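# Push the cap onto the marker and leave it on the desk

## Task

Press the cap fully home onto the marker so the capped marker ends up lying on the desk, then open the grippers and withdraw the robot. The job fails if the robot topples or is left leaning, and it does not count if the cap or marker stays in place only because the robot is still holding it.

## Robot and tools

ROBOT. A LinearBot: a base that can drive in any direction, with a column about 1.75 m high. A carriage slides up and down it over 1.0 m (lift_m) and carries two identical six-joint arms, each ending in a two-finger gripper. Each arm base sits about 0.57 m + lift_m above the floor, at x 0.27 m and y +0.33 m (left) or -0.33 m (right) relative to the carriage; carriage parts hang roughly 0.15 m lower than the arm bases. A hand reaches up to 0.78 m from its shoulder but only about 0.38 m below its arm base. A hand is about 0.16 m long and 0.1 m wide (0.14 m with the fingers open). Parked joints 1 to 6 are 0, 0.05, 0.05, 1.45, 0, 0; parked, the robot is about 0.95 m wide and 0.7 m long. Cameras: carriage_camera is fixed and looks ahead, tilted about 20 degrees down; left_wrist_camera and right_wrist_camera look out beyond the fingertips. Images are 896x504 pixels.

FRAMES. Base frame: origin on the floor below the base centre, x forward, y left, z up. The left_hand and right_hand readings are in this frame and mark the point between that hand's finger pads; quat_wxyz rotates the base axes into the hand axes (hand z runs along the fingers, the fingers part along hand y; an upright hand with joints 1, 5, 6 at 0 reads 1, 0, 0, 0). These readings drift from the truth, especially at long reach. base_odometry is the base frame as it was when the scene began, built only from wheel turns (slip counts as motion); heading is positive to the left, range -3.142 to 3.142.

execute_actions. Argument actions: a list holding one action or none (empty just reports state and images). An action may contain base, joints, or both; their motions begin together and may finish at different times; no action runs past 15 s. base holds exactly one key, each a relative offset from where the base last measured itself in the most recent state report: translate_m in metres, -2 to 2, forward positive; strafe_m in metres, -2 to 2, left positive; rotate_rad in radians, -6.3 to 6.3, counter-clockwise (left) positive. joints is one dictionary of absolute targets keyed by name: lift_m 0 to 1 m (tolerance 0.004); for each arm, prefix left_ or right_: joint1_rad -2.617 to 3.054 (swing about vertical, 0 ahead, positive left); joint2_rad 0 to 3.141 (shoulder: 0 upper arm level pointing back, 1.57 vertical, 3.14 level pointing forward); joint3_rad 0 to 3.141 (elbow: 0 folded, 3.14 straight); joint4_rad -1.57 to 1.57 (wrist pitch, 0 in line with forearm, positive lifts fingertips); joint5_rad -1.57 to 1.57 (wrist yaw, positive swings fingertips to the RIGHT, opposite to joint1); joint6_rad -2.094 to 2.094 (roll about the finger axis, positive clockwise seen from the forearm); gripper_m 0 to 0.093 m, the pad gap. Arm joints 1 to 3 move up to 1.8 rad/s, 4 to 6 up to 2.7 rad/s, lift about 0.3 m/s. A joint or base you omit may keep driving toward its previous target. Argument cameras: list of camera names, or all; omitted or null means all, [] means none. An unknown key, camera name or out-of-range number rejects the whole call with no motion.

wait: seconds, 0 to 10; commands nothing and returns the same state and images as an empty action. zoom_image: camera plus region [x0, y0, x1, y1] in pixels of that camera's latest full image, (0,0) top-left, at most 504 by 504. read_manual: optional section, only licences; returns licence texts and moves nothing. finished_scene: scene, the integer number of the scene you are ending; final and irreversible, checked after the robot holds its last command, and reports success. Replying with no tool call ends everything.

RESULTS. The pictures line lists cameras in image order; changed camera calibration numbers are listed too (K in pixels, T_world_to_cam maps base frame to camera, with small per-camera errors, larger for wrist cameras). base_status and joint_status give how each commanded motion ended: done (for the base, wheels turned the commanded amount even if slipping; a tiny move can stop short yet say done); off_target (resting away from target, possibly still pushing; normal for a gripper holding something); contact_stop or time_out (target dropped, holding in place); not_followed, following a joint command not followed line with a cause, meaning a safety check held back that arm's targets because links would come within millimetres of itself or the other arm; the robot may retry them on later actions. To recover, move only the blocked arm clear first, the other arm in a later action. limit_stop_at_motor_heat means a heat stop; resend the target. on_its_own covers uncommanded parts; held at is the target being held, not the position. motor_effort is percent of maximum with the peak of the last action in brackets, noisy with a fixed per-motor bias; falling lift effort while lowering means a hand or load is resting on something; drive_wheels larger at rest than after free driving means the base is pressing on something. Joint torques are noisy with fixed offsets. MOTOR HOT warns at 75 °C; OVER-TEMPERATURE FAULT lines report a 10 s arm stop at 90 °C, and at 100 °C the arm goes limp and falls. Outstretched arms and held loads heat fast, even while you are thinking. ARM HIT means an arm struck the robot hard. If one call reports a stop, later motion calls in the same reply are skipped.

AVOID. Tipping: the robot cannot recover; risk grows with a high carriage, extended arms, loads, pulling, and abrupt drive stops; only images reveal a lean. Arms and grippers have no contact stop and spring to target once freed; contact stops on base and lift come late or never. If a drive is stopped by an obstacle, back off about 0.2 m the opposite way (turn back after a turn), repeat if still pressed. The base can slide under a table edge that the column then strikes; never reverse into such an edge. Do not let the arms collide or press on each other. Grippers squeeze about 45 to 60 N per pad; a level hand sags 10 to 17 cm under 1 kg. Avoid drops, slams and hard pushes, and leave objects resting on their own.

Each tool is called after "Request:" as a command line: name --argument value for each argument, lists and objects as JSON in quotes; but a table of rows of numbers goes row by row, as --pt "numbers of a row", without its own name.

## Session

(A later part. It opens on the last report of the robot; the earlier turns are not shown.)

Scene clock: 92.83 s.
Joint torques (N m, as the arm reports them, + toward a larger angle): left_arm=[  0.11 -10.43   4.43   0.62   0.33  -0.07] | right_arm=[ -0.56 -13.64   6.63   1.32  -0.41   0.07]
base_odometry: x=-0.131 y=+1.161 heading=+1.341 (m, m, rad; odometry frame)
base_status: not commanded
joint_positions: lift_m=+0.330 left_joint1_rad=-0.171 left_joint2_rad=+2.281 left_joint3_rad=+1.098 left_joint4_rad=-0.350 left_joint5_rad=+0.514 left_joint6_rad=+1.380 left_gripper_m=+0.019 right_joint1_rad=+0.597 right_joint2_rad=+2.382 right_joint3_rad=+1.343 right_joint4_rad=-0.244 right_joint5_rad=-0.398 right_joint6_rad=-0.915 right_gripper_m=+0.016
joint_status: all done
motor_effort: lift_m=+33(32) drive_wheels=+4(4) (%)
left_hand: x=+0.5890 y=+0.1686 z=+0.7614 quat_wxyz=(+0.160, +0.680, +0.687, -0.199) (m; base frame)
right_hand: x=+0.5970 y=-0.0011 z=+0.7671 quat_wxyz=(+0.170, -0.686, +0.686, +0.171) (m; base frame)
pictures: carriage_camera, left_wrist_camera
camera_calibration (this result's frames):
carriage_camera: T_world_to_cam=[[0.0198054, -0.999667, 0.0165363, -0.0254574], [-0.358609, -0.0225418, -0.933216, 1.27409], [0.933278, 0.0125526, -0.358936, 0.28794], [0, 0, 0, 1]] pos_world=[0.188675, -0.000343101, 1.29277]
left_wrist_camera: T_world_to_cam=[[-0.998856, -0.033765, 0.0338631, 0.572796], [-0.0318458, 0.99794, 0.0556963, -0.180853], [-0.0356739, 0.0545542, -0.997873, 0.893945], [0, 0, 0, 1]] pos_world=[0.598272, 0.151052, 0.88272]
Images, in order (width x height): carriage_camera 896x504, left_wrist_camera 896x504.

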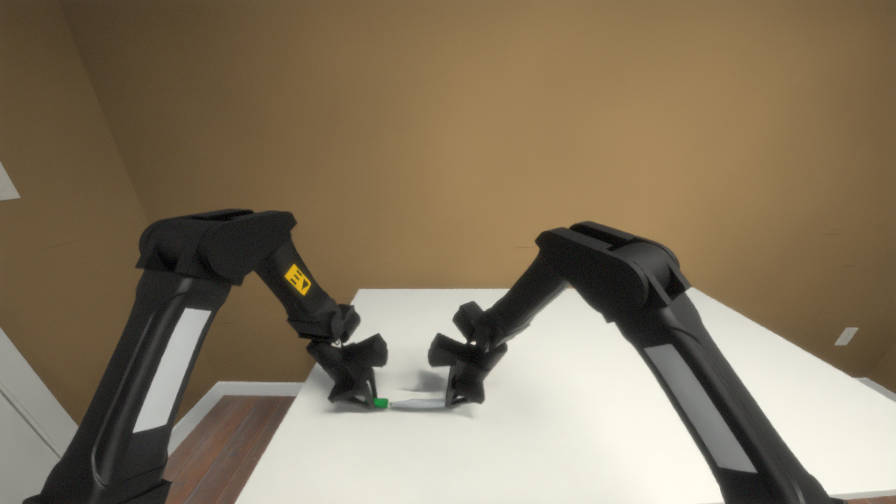

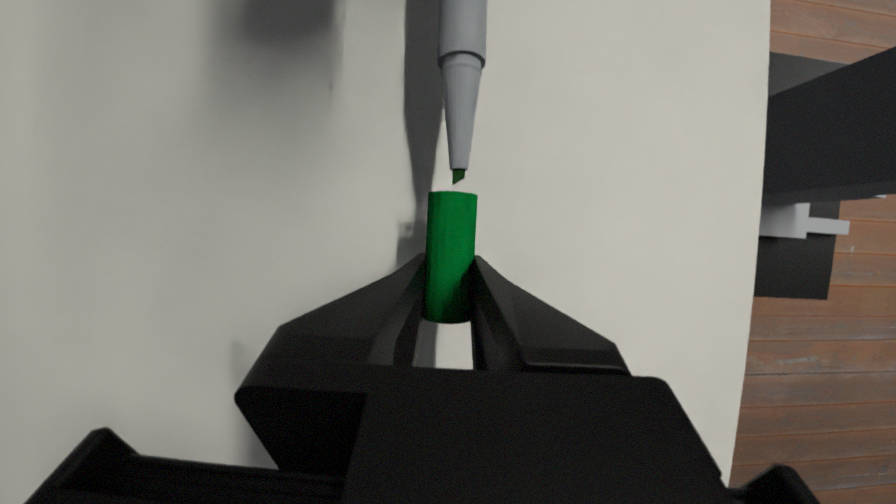

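Request:
execute_actions --actions '[{"joints":{"left_joint1_rad":-0.24,"left_joint4_rad":-0.305,"left_joint5_rad":0.525,"left_joint6_rad":1.30}}]' --cameras '["left_wrist_camera"]'

Request:
execute_actions --actions '[{"joints":{"left_joint1_rad":-0.30,"left_joint4_rad":-0.255,"left_joint6_rad":1.235}}]' --cameras '["left_wrist_camera","carriage_camera"]'

Request:
zoom_image --camera "carriage_camera" --region '[360,330,460,420]'

Scene clock: 96.17 s.
Joint torques (N m, as the arm reports them, + toward a larger angle): left_arm=[ -0.26 -10.55   4.48   0.74   0.3   -0.05] | right_arm=[ -0.45 -13.64   6.55   1.3   -0.41   0.07]
base_odometry: x=-0.131 y=+1.161 heading=+1.341 (m, m, rad; odometry frame)
base_status: not commanded
joint_positions: lift_m=+0.330 left_joint1_rad=-0.243 left_joint2_rad=+2.281 left_joint3_rad=+1.098 left_joint4_rad=-0.315 left_joint5_rad=+0.520 left_joint6_rad=+1.304 left_gripper_m=+0.019 right_joint1_rad=+0.596 right_joint2_rad=+2.382 right_joint3_rad=+1.343 right_joint4_rad=-0.244 right_joint5_rad=-0.398 right_joint6_rad=-0.915 right_gripper_m=+0.016
joint_status: all done
motor_effort: lift_m=+33(33) drive_wheels=+4(4) (%)
left_hand: x=+0.5851 y=+0.1426 z=+0.7624 quat_wxyz=(+0.160, +0.682, +0.684, -0.204) (m; base frame)
right_hand: x=+0.5974 y=-0.0015 z=+0.7671 quat_wxyz=(+0.170, -0.686, +0.686, +0.171) (m; base frame)
pictures: left_wrist_camera
camera_calibration (this result's frames):
left_wrist_camera: T_world_to_cam=[[-0.998889, -0.0266083, 0.038904, 0.563154], [-0.0247732, 0.998592, 0.0469145, -0.152659], [-0.0400975, 0.0458986, -0.998141, 0.900192], [0, 0, 0, 1]] pos_world=[0.594841, 0.126111, 0.883772]
Images, in order (width x height): left_wrist_camera 896x504.

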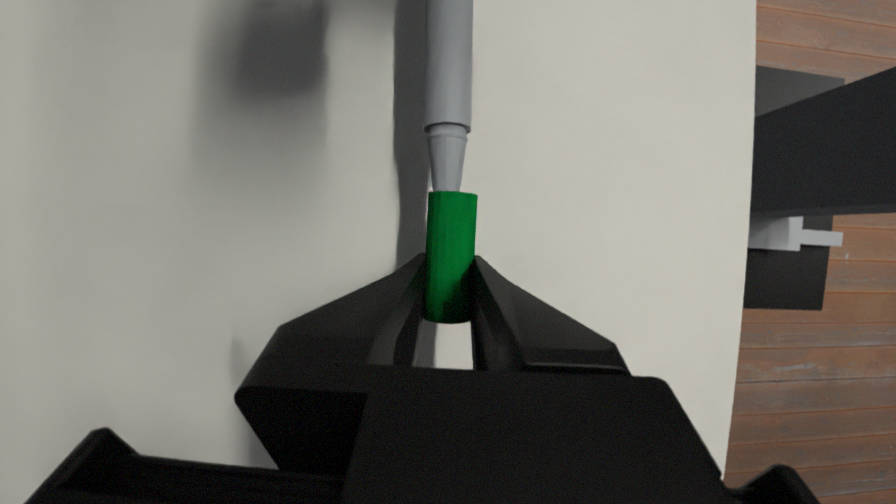

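Scene clock: 96.77 s.
Joint torques (N m, as the arm reports them, + toward a larger angle): left_arm=[ -0.51 -10.61   4.63   0.89   0.32  -0.04] | right_arm=[ -0.48 -13.71   6.64   1.33  -0.36   0.08]
base_odometry: x=-0.131 y=+1.161 heading=+1.341 (m, m, rad; odometry frame)
base_status: not commanded
joint_positions: lift_m=+0.330 left_joint1_rad=-0.299 left_joint2_rad=+2.281 left_joint3_rad=+1.098 left_joint4_rad=-0.262 left_joint5_rad=+0.517 left_joint6_rad=+1.238 left_gripper_m=+0.019 right_joint1_rad=+0.596 right_joint2_rad=+2.382 right_joint3_rad=+1.343 right_joint4_rad=-0.244 right_joint5_rad=-0.402 right_joint6_rad=-0.917 right_gripper_m=+0.016
joint_status: all done
motor_effort: lift_m=+33(33) drive_wheels=+4(4) (%)
left_hand: x=+0.5867 y=+0.1217 z=+0.7633 quat_wxyz=(+0.170, +0.682, +0.682, -0.200) (m; base frame)
right_hand: x=+0.5970 y=-0.0011 z=+0.7673 quat_wxyz=(+0.170, -0.686, +0.686, +0.173) (m; base frame)
pictures: carriage_camera, left_wrist_camera
camera_calibration (this result's frames):
carriage_camera: T_world_to_cam=[[0.0198054, -0.999667, 0.0165363, -0.0254574], [-0.358609, -0.0225418, -0.933216, 1.27409], [0.933278, 0.0125526, -0.358936, 0.28794], [0, 0, 0, 1]] pos_world=[0.188675, -0.000343101, 1.29277]
left_wrist_camera: T_world_to_cam=[[-0.999402, -0.0280095, 0.020297, 0.578752], [-0.0272143, 0.99889, 0.038452, -0.12394], [-0.0213515, 0.0378767, -0.999054, 0.892802], [0, 0, 0, 1]] pos_world=[0.594095, 0.106197, 0.884976]
Images, in order (width x height): carriage_camera 896x504, left_wrist_camera 896x504.

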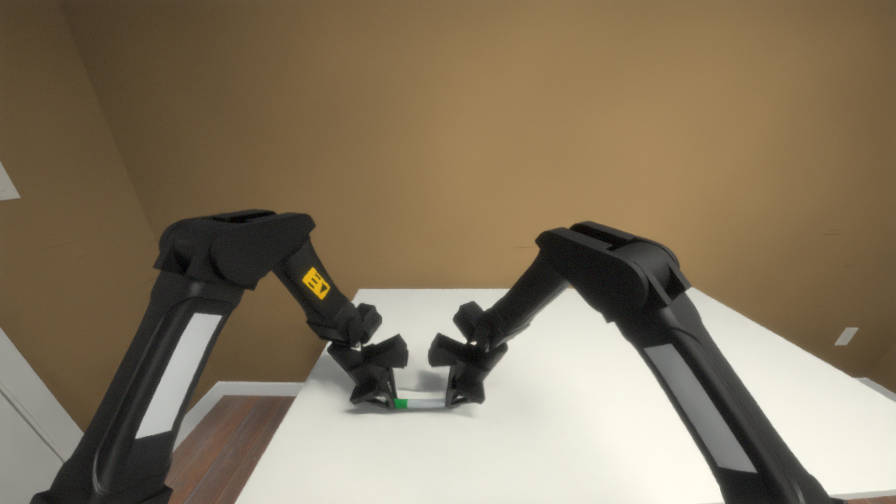

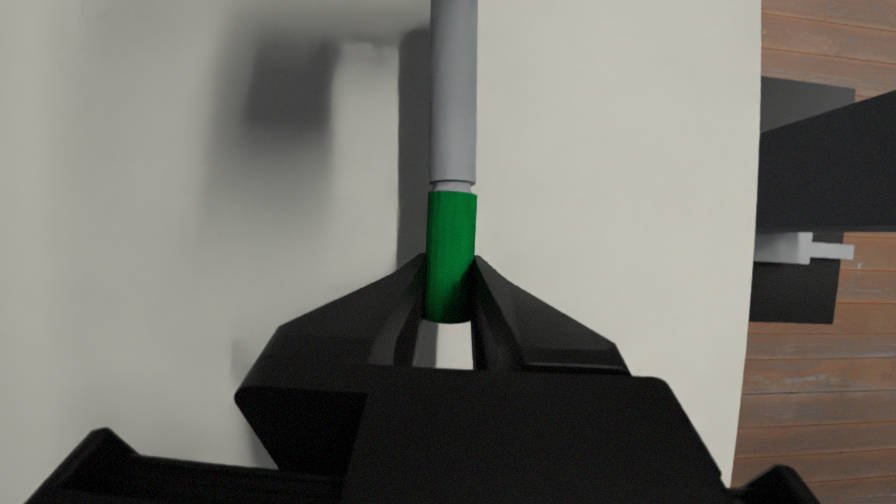

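Region (360, 330, 460, 420) of carriage_camera's 896x504 image, scaled by 5.040, with more detail than that image has; it fills the top 454 rows of this view, and the rest is white.

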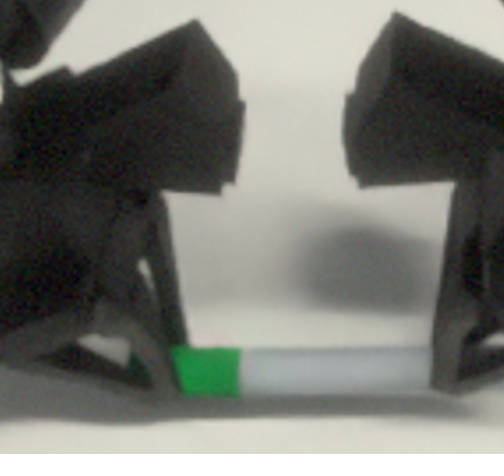

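Request:
execute_actions --actions '[{"joints":{"left_joint1_rad":-0.372,"left_joint2_rad":2.275,"left_joint3_rad":1.125,"left_joint4_rad":-0.15,"left_joint5_rad":0.73,"left_joint6_rad":1.225,"right_joint1_rad":0.658,"right_joint2_rad":2.362,"right_joint3_rad":1.387,"right_joint4_rad":-0.055,"right_joint5_rad":-0.585}}]' --cameras '["left_wrist_camera","carriage_camera"]'

Scene clock: 100.47 s.
Joint torques (N m, as the arm reports them, + toward a larger angle): left_arm=[ -4.37 -12.31   7.93   1.78   2.33   0.04] | right_arm=[  5.   -15.78   9.33   3.36  -2.24   0.07]
base_odometry: x=-0.131 y=+1.161 heading=+1.341 (m, m, rad; odometry frame)
base_status: not commanded
joint_positions: lift_m=+0.330 left_joint1_rad=-0.308 left_joint2_rad=+2.281 left_joint3_rad=+1.101 left_joint4_rad=-0.238 left_joint5_rad=+0.520 left_joint6_rad=+1.221 left_gripper_m=+0.019 right_joint1_rad=+0.597 right_joint2_rad=+2.382 right_joint3_rad=+1.350 right_joint4_rad=-0.230 right_joint5_rad=-0.410 right_joint6_rad=-0.916 right_gripper_m=+0.016
joint_status: left_joint1_rad off_target (ended at -0.308, target -0.372); left_joint4_rad off_target (ended at -0.238, target -0.150); left_joint5_rad off_target (ended at +0.520, target +0.730); right_joint1_rad off_target (ended at +0.597, target +0.658); right_joint4_rad off_target (ended at -0.230, target -0.055); right_joint5_rad off_target (ended at -0.411, target -0.585); the others done
motor_effort: lift_m=+33(33) drive_wheels=+4(4) (%)
left_hand: x=+0.5911 y=+0.1162 z=+0.7648 quat_wxyz=(+0.179, +0.681, +0.682, -0.197) (m; base frame)
right_hand: x=+0.6008 y=+0.0037 z=+0.7706 quat_wxyz=(+0.181, -0.687, +0.682, +0.175) (m; base frame)
pictures: carriage_camera, left_wrist_camera
camera_calibration (this result's frames):
carriage_camera: T_world_to_cam=[[0.0198054, -0.999667, 0.0165363, -0.0254574], [-0.358609, -0.0225418, -0.933216, 1.27409], [0.933278, 0.0125526, -0.358936, 0.28794], [0, 0, 0, 1]] pos_world=[0.188675, -0.000343101, 1.29277]
left_wrist_camera: T_world_to_cam=[[-0.999433, -0.0333947, 0.00432527, 0.595828], [-0.0332618, 0.999059, 0.0278246, -0.10669], [-0.0052504, 0.027665, -0.999603, 0.886725], [0, 0, 0, 1]] pos_world=[0.596597, 0.101956, 0.886765]
Images, in order (width x height): carriage_camera 896x504, left_wrist_camera 896x504.

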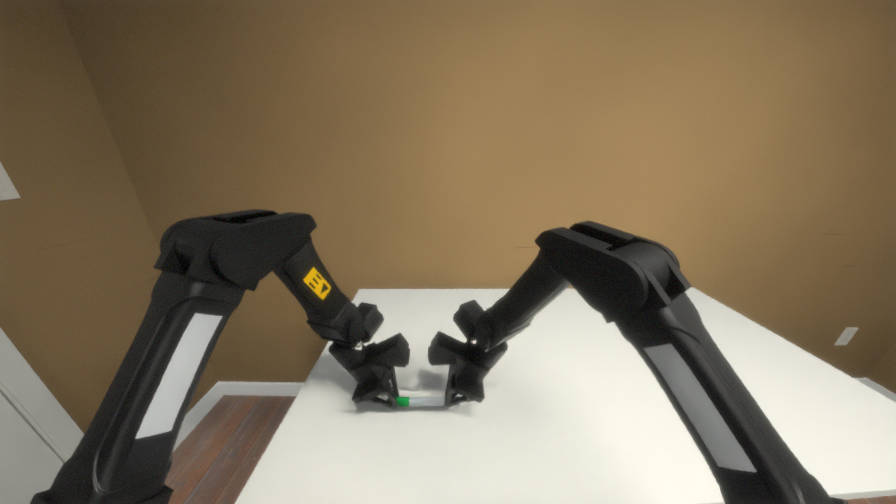

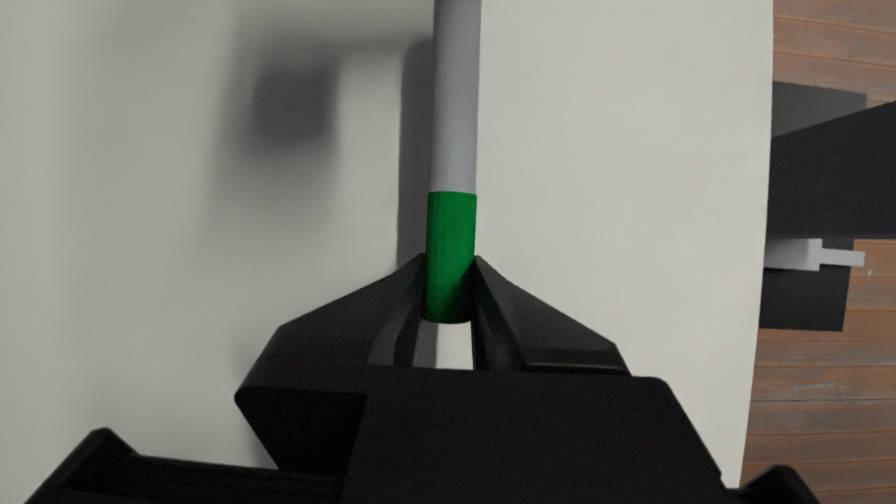

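Seated. Relax, lower, release.

Request:
execute_actions --actions '[{"joints":{"lift_m":0.3,"left_joint1_rad":-0.305,"left_joint2_rad":2.285,"left_joint3_rad":1.1,"left_joint4_rad":-0.245,"left_joint5_rad":0.525,"right_joint1_rad":0.595,"right_joint2_rad":2.385,"right_joint3_rad":1.35,"right_joint4_rad":-0.235,"right_joint5_rad":-0.41}}]' --cameras '[]'

Request:
execute_actions --actions '[{"joints":{"left_gripper_m":0.05,"right_gripper_m":0.05}}]' --cameras '["left_wrist_camera"]'

Request:
zoom_image --camera "left_wrist_camera" --region '[390,130,510,250]'

Request:
execute_actions --actions '[{"joints":{"lift_m":0.4}}]' --cameras '[]'

Request:
execute_actions --actions '[{"base":{"translate_m":-0.2},"joints":{"left_joint1_rad":0,"right_joint1_rad":0,"left_joint2_rad":0.8,"right_joint2_rad":0.8,"left_joint3_rad":0.6,"right_joint3_rad":0.6}}]' --cameras '["carriage_camera"]'

Scene clock: 106.40 s.
Joint torques (N m, as the arm reports them, + toward a larger angle): left_arm=[ -0.83 -11.69   5.37   0.82   0.25   0.04] | right_arm=[  0.27 -14.03   6.47   1.3   -0.32   0.09]
base_odometry: x=-0.131 y=+1.161 heading=+1.341 (m, m, rad; odometry frame)
base_status: not commanded
joint_positions: lift_m=+0.300 left_joint1_rad=-0.299 left_joint2_rad=+2.283 left_joint3_rad=+1.101 left_joint4_rad=-0.247 left_joint5_rad=+0.524 left_joint6_rad=+1.221 left_gripper_m=+0.019 right_joint1_rad=+0.593 right_joint2_rad=+2.383 right_joint3_rad=+1.350 right_joint4_rad=-0.240 right_joint5_rad=-0.408 right_joint6_rad=-0.917 right_gripper_m=+0.016
joint_status: all done
motor_effort: lift_m=+29(30) drive_wheels=+4(4) (%)
left_hand: x=+0.5902 y=+0.1193 z=+0.7344 quat_wxyz=(+0.176, +0.677, +0.686, -0.201) (m; base frame)
right_hand: x=+0.6002 y=+0.0001 z=+0.7392 quat_wxyz=(+0.175, -0.685, +0.685, +0.174) (m; base frame)
pictures: none
No camera images: the call's "cameras" was empty. Leave "cameras" out to get every camera's image.

Scene clock: 107.00 s.
Joint torques (N m, as the arm reports them, + toward a larger angle): left_arm=[ -0.84 -11.71   5.38   0.83   0.27   0.02] | right_arm=[  0.29 -14.04   6.45   1.31  -0.33   0.1 ]
base_odometry: x=-0.131 y=+1.161 heading=+1.341 (m, m, rad; odometry frame)
base_status: not commanded
joint_positions: lift_m=+0.300 left_joint1_rad=-0.299 left_joint2_rad=+2.283 left_joint3_rad=+1.101 left_joint4_rad=-0.247 left_joint5_rad=+0.524 left_joint6_rad=+1.221 left_gripper_m=+0.050 right_joint1_rad=+0.593 right_joint2_rad=+2.383 right_joint3_rad=+1.350 right_joint4_rad=-0.240 right_joint5_rad=-0.408 right_joint6_rad=-0.917 right_gripper_m=+0.050
joint_status: all done
motor_effort: lift_m=+29(29) drive_wheels=+4(4) (%)
left_hand: x=+0.5902 y=+0.1193 z=+0.7344 quat_wxyz=(+0.176, +0.677, +0.686, -0.201) (m; base frame)
right_hand: x=+0.6002 y=+0.0001 z=+0.7392 quat_wxyz=(+0.175, -0.685, +0.685, +0.174) (m; base frame)
pictures: left_wrist_camera
camera_calibration (this result's frames):
left_wrist_camera: T_world_to_cam=[[-0.999002, -0.041534, 0.0164286, 0.586991], [-0.0410748, 0.998781, 0.0273662, -0.104043], [-0.0175453, 0.0266641, -0.99949, 0.863485], [0, 0, 0, 1]] pos_world=[0.597282, 0.105273, 0.856249]
Images, in order (width x height): left_wrist_camera 896x504.

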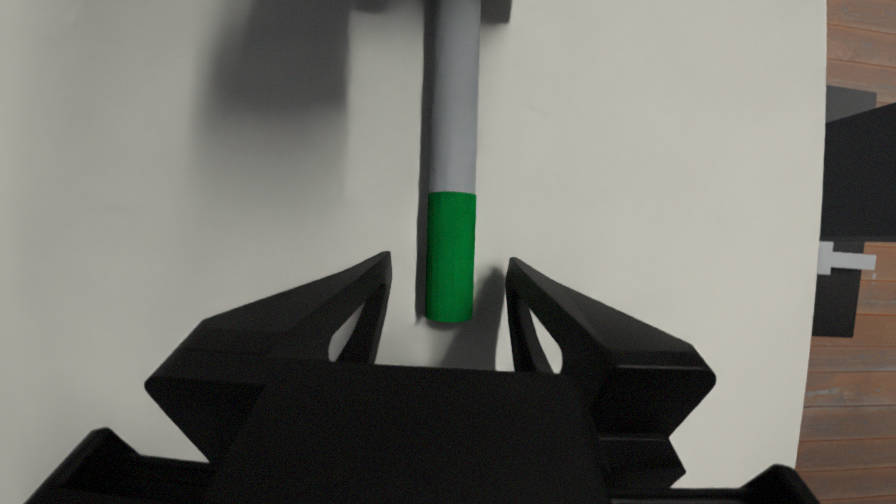

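Region (390, 130, 510, 250) of left_wrist_camera's 896x504 image, scaled by 4.200, with more detail than that image has.

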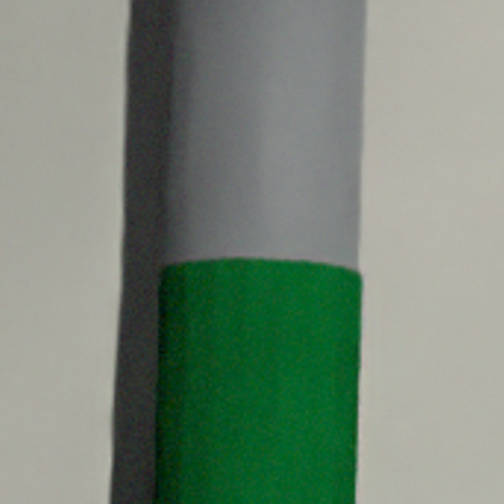

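Scene clock: 107.93 s.
Joint torques (N m, as the arm reports them, + toward a larger angle): left_arm=[ -0.76 -11.94   5.38   0.79   0.26   0.01] | right_arm=[  0.25 -13.9    6.53   1.24  -0.32   0.09]
base_odometry: x=-0.131 y=+1.161 heading=+1.341 (m, m, rad; odometry frame)
base_status: not commanded
joint_positions: lift_m=+0.400 left_joint1_rad=-0.299 left_joint2_rad=+2.283 left_joint3_rad=+1.101 left_joint4_rad=-0.244 left_joint5_rad=+0.525 left_joint6_rad=+1.221 left_gripper_m=+0.050 right_joint1_rad=+0.593 right_joint2_rad=+2.382 right_joint3_rad=+1.350 right_joint4_rad=-0.234 right_joint5_rad=-0.409 right_joint6_rad=-0.917 right_gripper_m=+0.050
joint_status: all done
motor_effort: lift_m=+33(40) drive_wheels=+4(4) (%)
left_hand: x=+0.5906 y=+0.1191 z=+0.8341 quat_wxyz=(+0.177, +0.677, +0.685, -0.201) (m; base frame)
right_hand: x=+0.6014 y=+0.0011 z=+0.8398 quat_wxyz=(+0.179, -0.686, +0.684, +0.174) (m; base frame)
pictures: none
No camera images: the call's "cameras" was empty. Leave "cameras" out to get every camera's image.

Scene clock: 110.07 s.
Joint torques (N m, as the arm reports them, + toward a larger angle): left_arm=[-0.66 -1.67  8.3   2.23  0.07 -0.04] | right_arm=[-0.21 -1.96  8.11  2.44 -0.15  0.13]
base_odometry: x=-0.177 y=+0.966 heading=+1.341 (m, m, rad; odometry frame)
base_status: done
joint_positions: lift_m=+0.400 left_joint1_rad=+0.003 left_joint2_rad=+0.805 left_joint3_rad=+0.615 left_joint4_rad=-0.240 left_joint5_rad=+0.523 left_joint6_rad=+1.221 left_gripper_m=+0.050 right_joint1_rad=+0.003 right_joint2_rad=+0.809 right_joint3_rad=+0.618 right_joint4_rad=-0.226 right_joint5_rad=-0.407 right_joint6_rad=-0.917 right_gripper_m=+0.050
joint_status: all done
motor_effort: lift_m=+33(33) drive_wheels=-1(8) (%)
left_hand: x=+0.5515 y=+0.2264 z=+1.1689 quat_wxyz=(+0.552, +0.580, +0.587, +0.122) (m; base frame)
right_hand: x=+0.5611 y=-0.2424 z=+1.1683 quat_wxyz=(+0.554, -0.463, +0.686, -0.084) (m; base frame)
pictures: carriage_camera
camera_calibration (this result's frames):
carriage_camera: T_world_to_cam=[[0.0198054, -0.999667, 0.0165363, -0.0266146], [-0.358609, -0.0225418, -0.933216, 1.3394], [0.933278, 0.0125526, -0.358936, 0.31306], [0, 0, 0, 1]] pos_world=[0.188675, -0.000343101, 1.36275]
Images, in order (width x height): carriage_camera 896x504.

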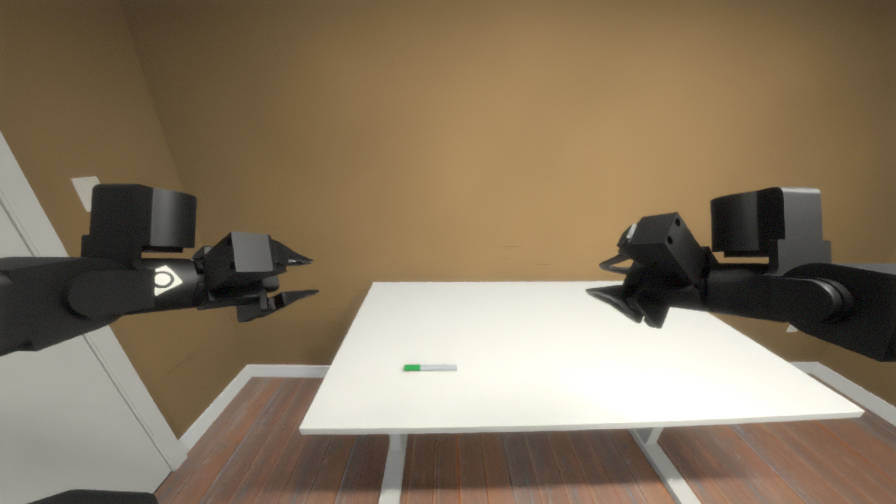

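Request:
finished_scene --scene 1

The scene is finished: the task was done.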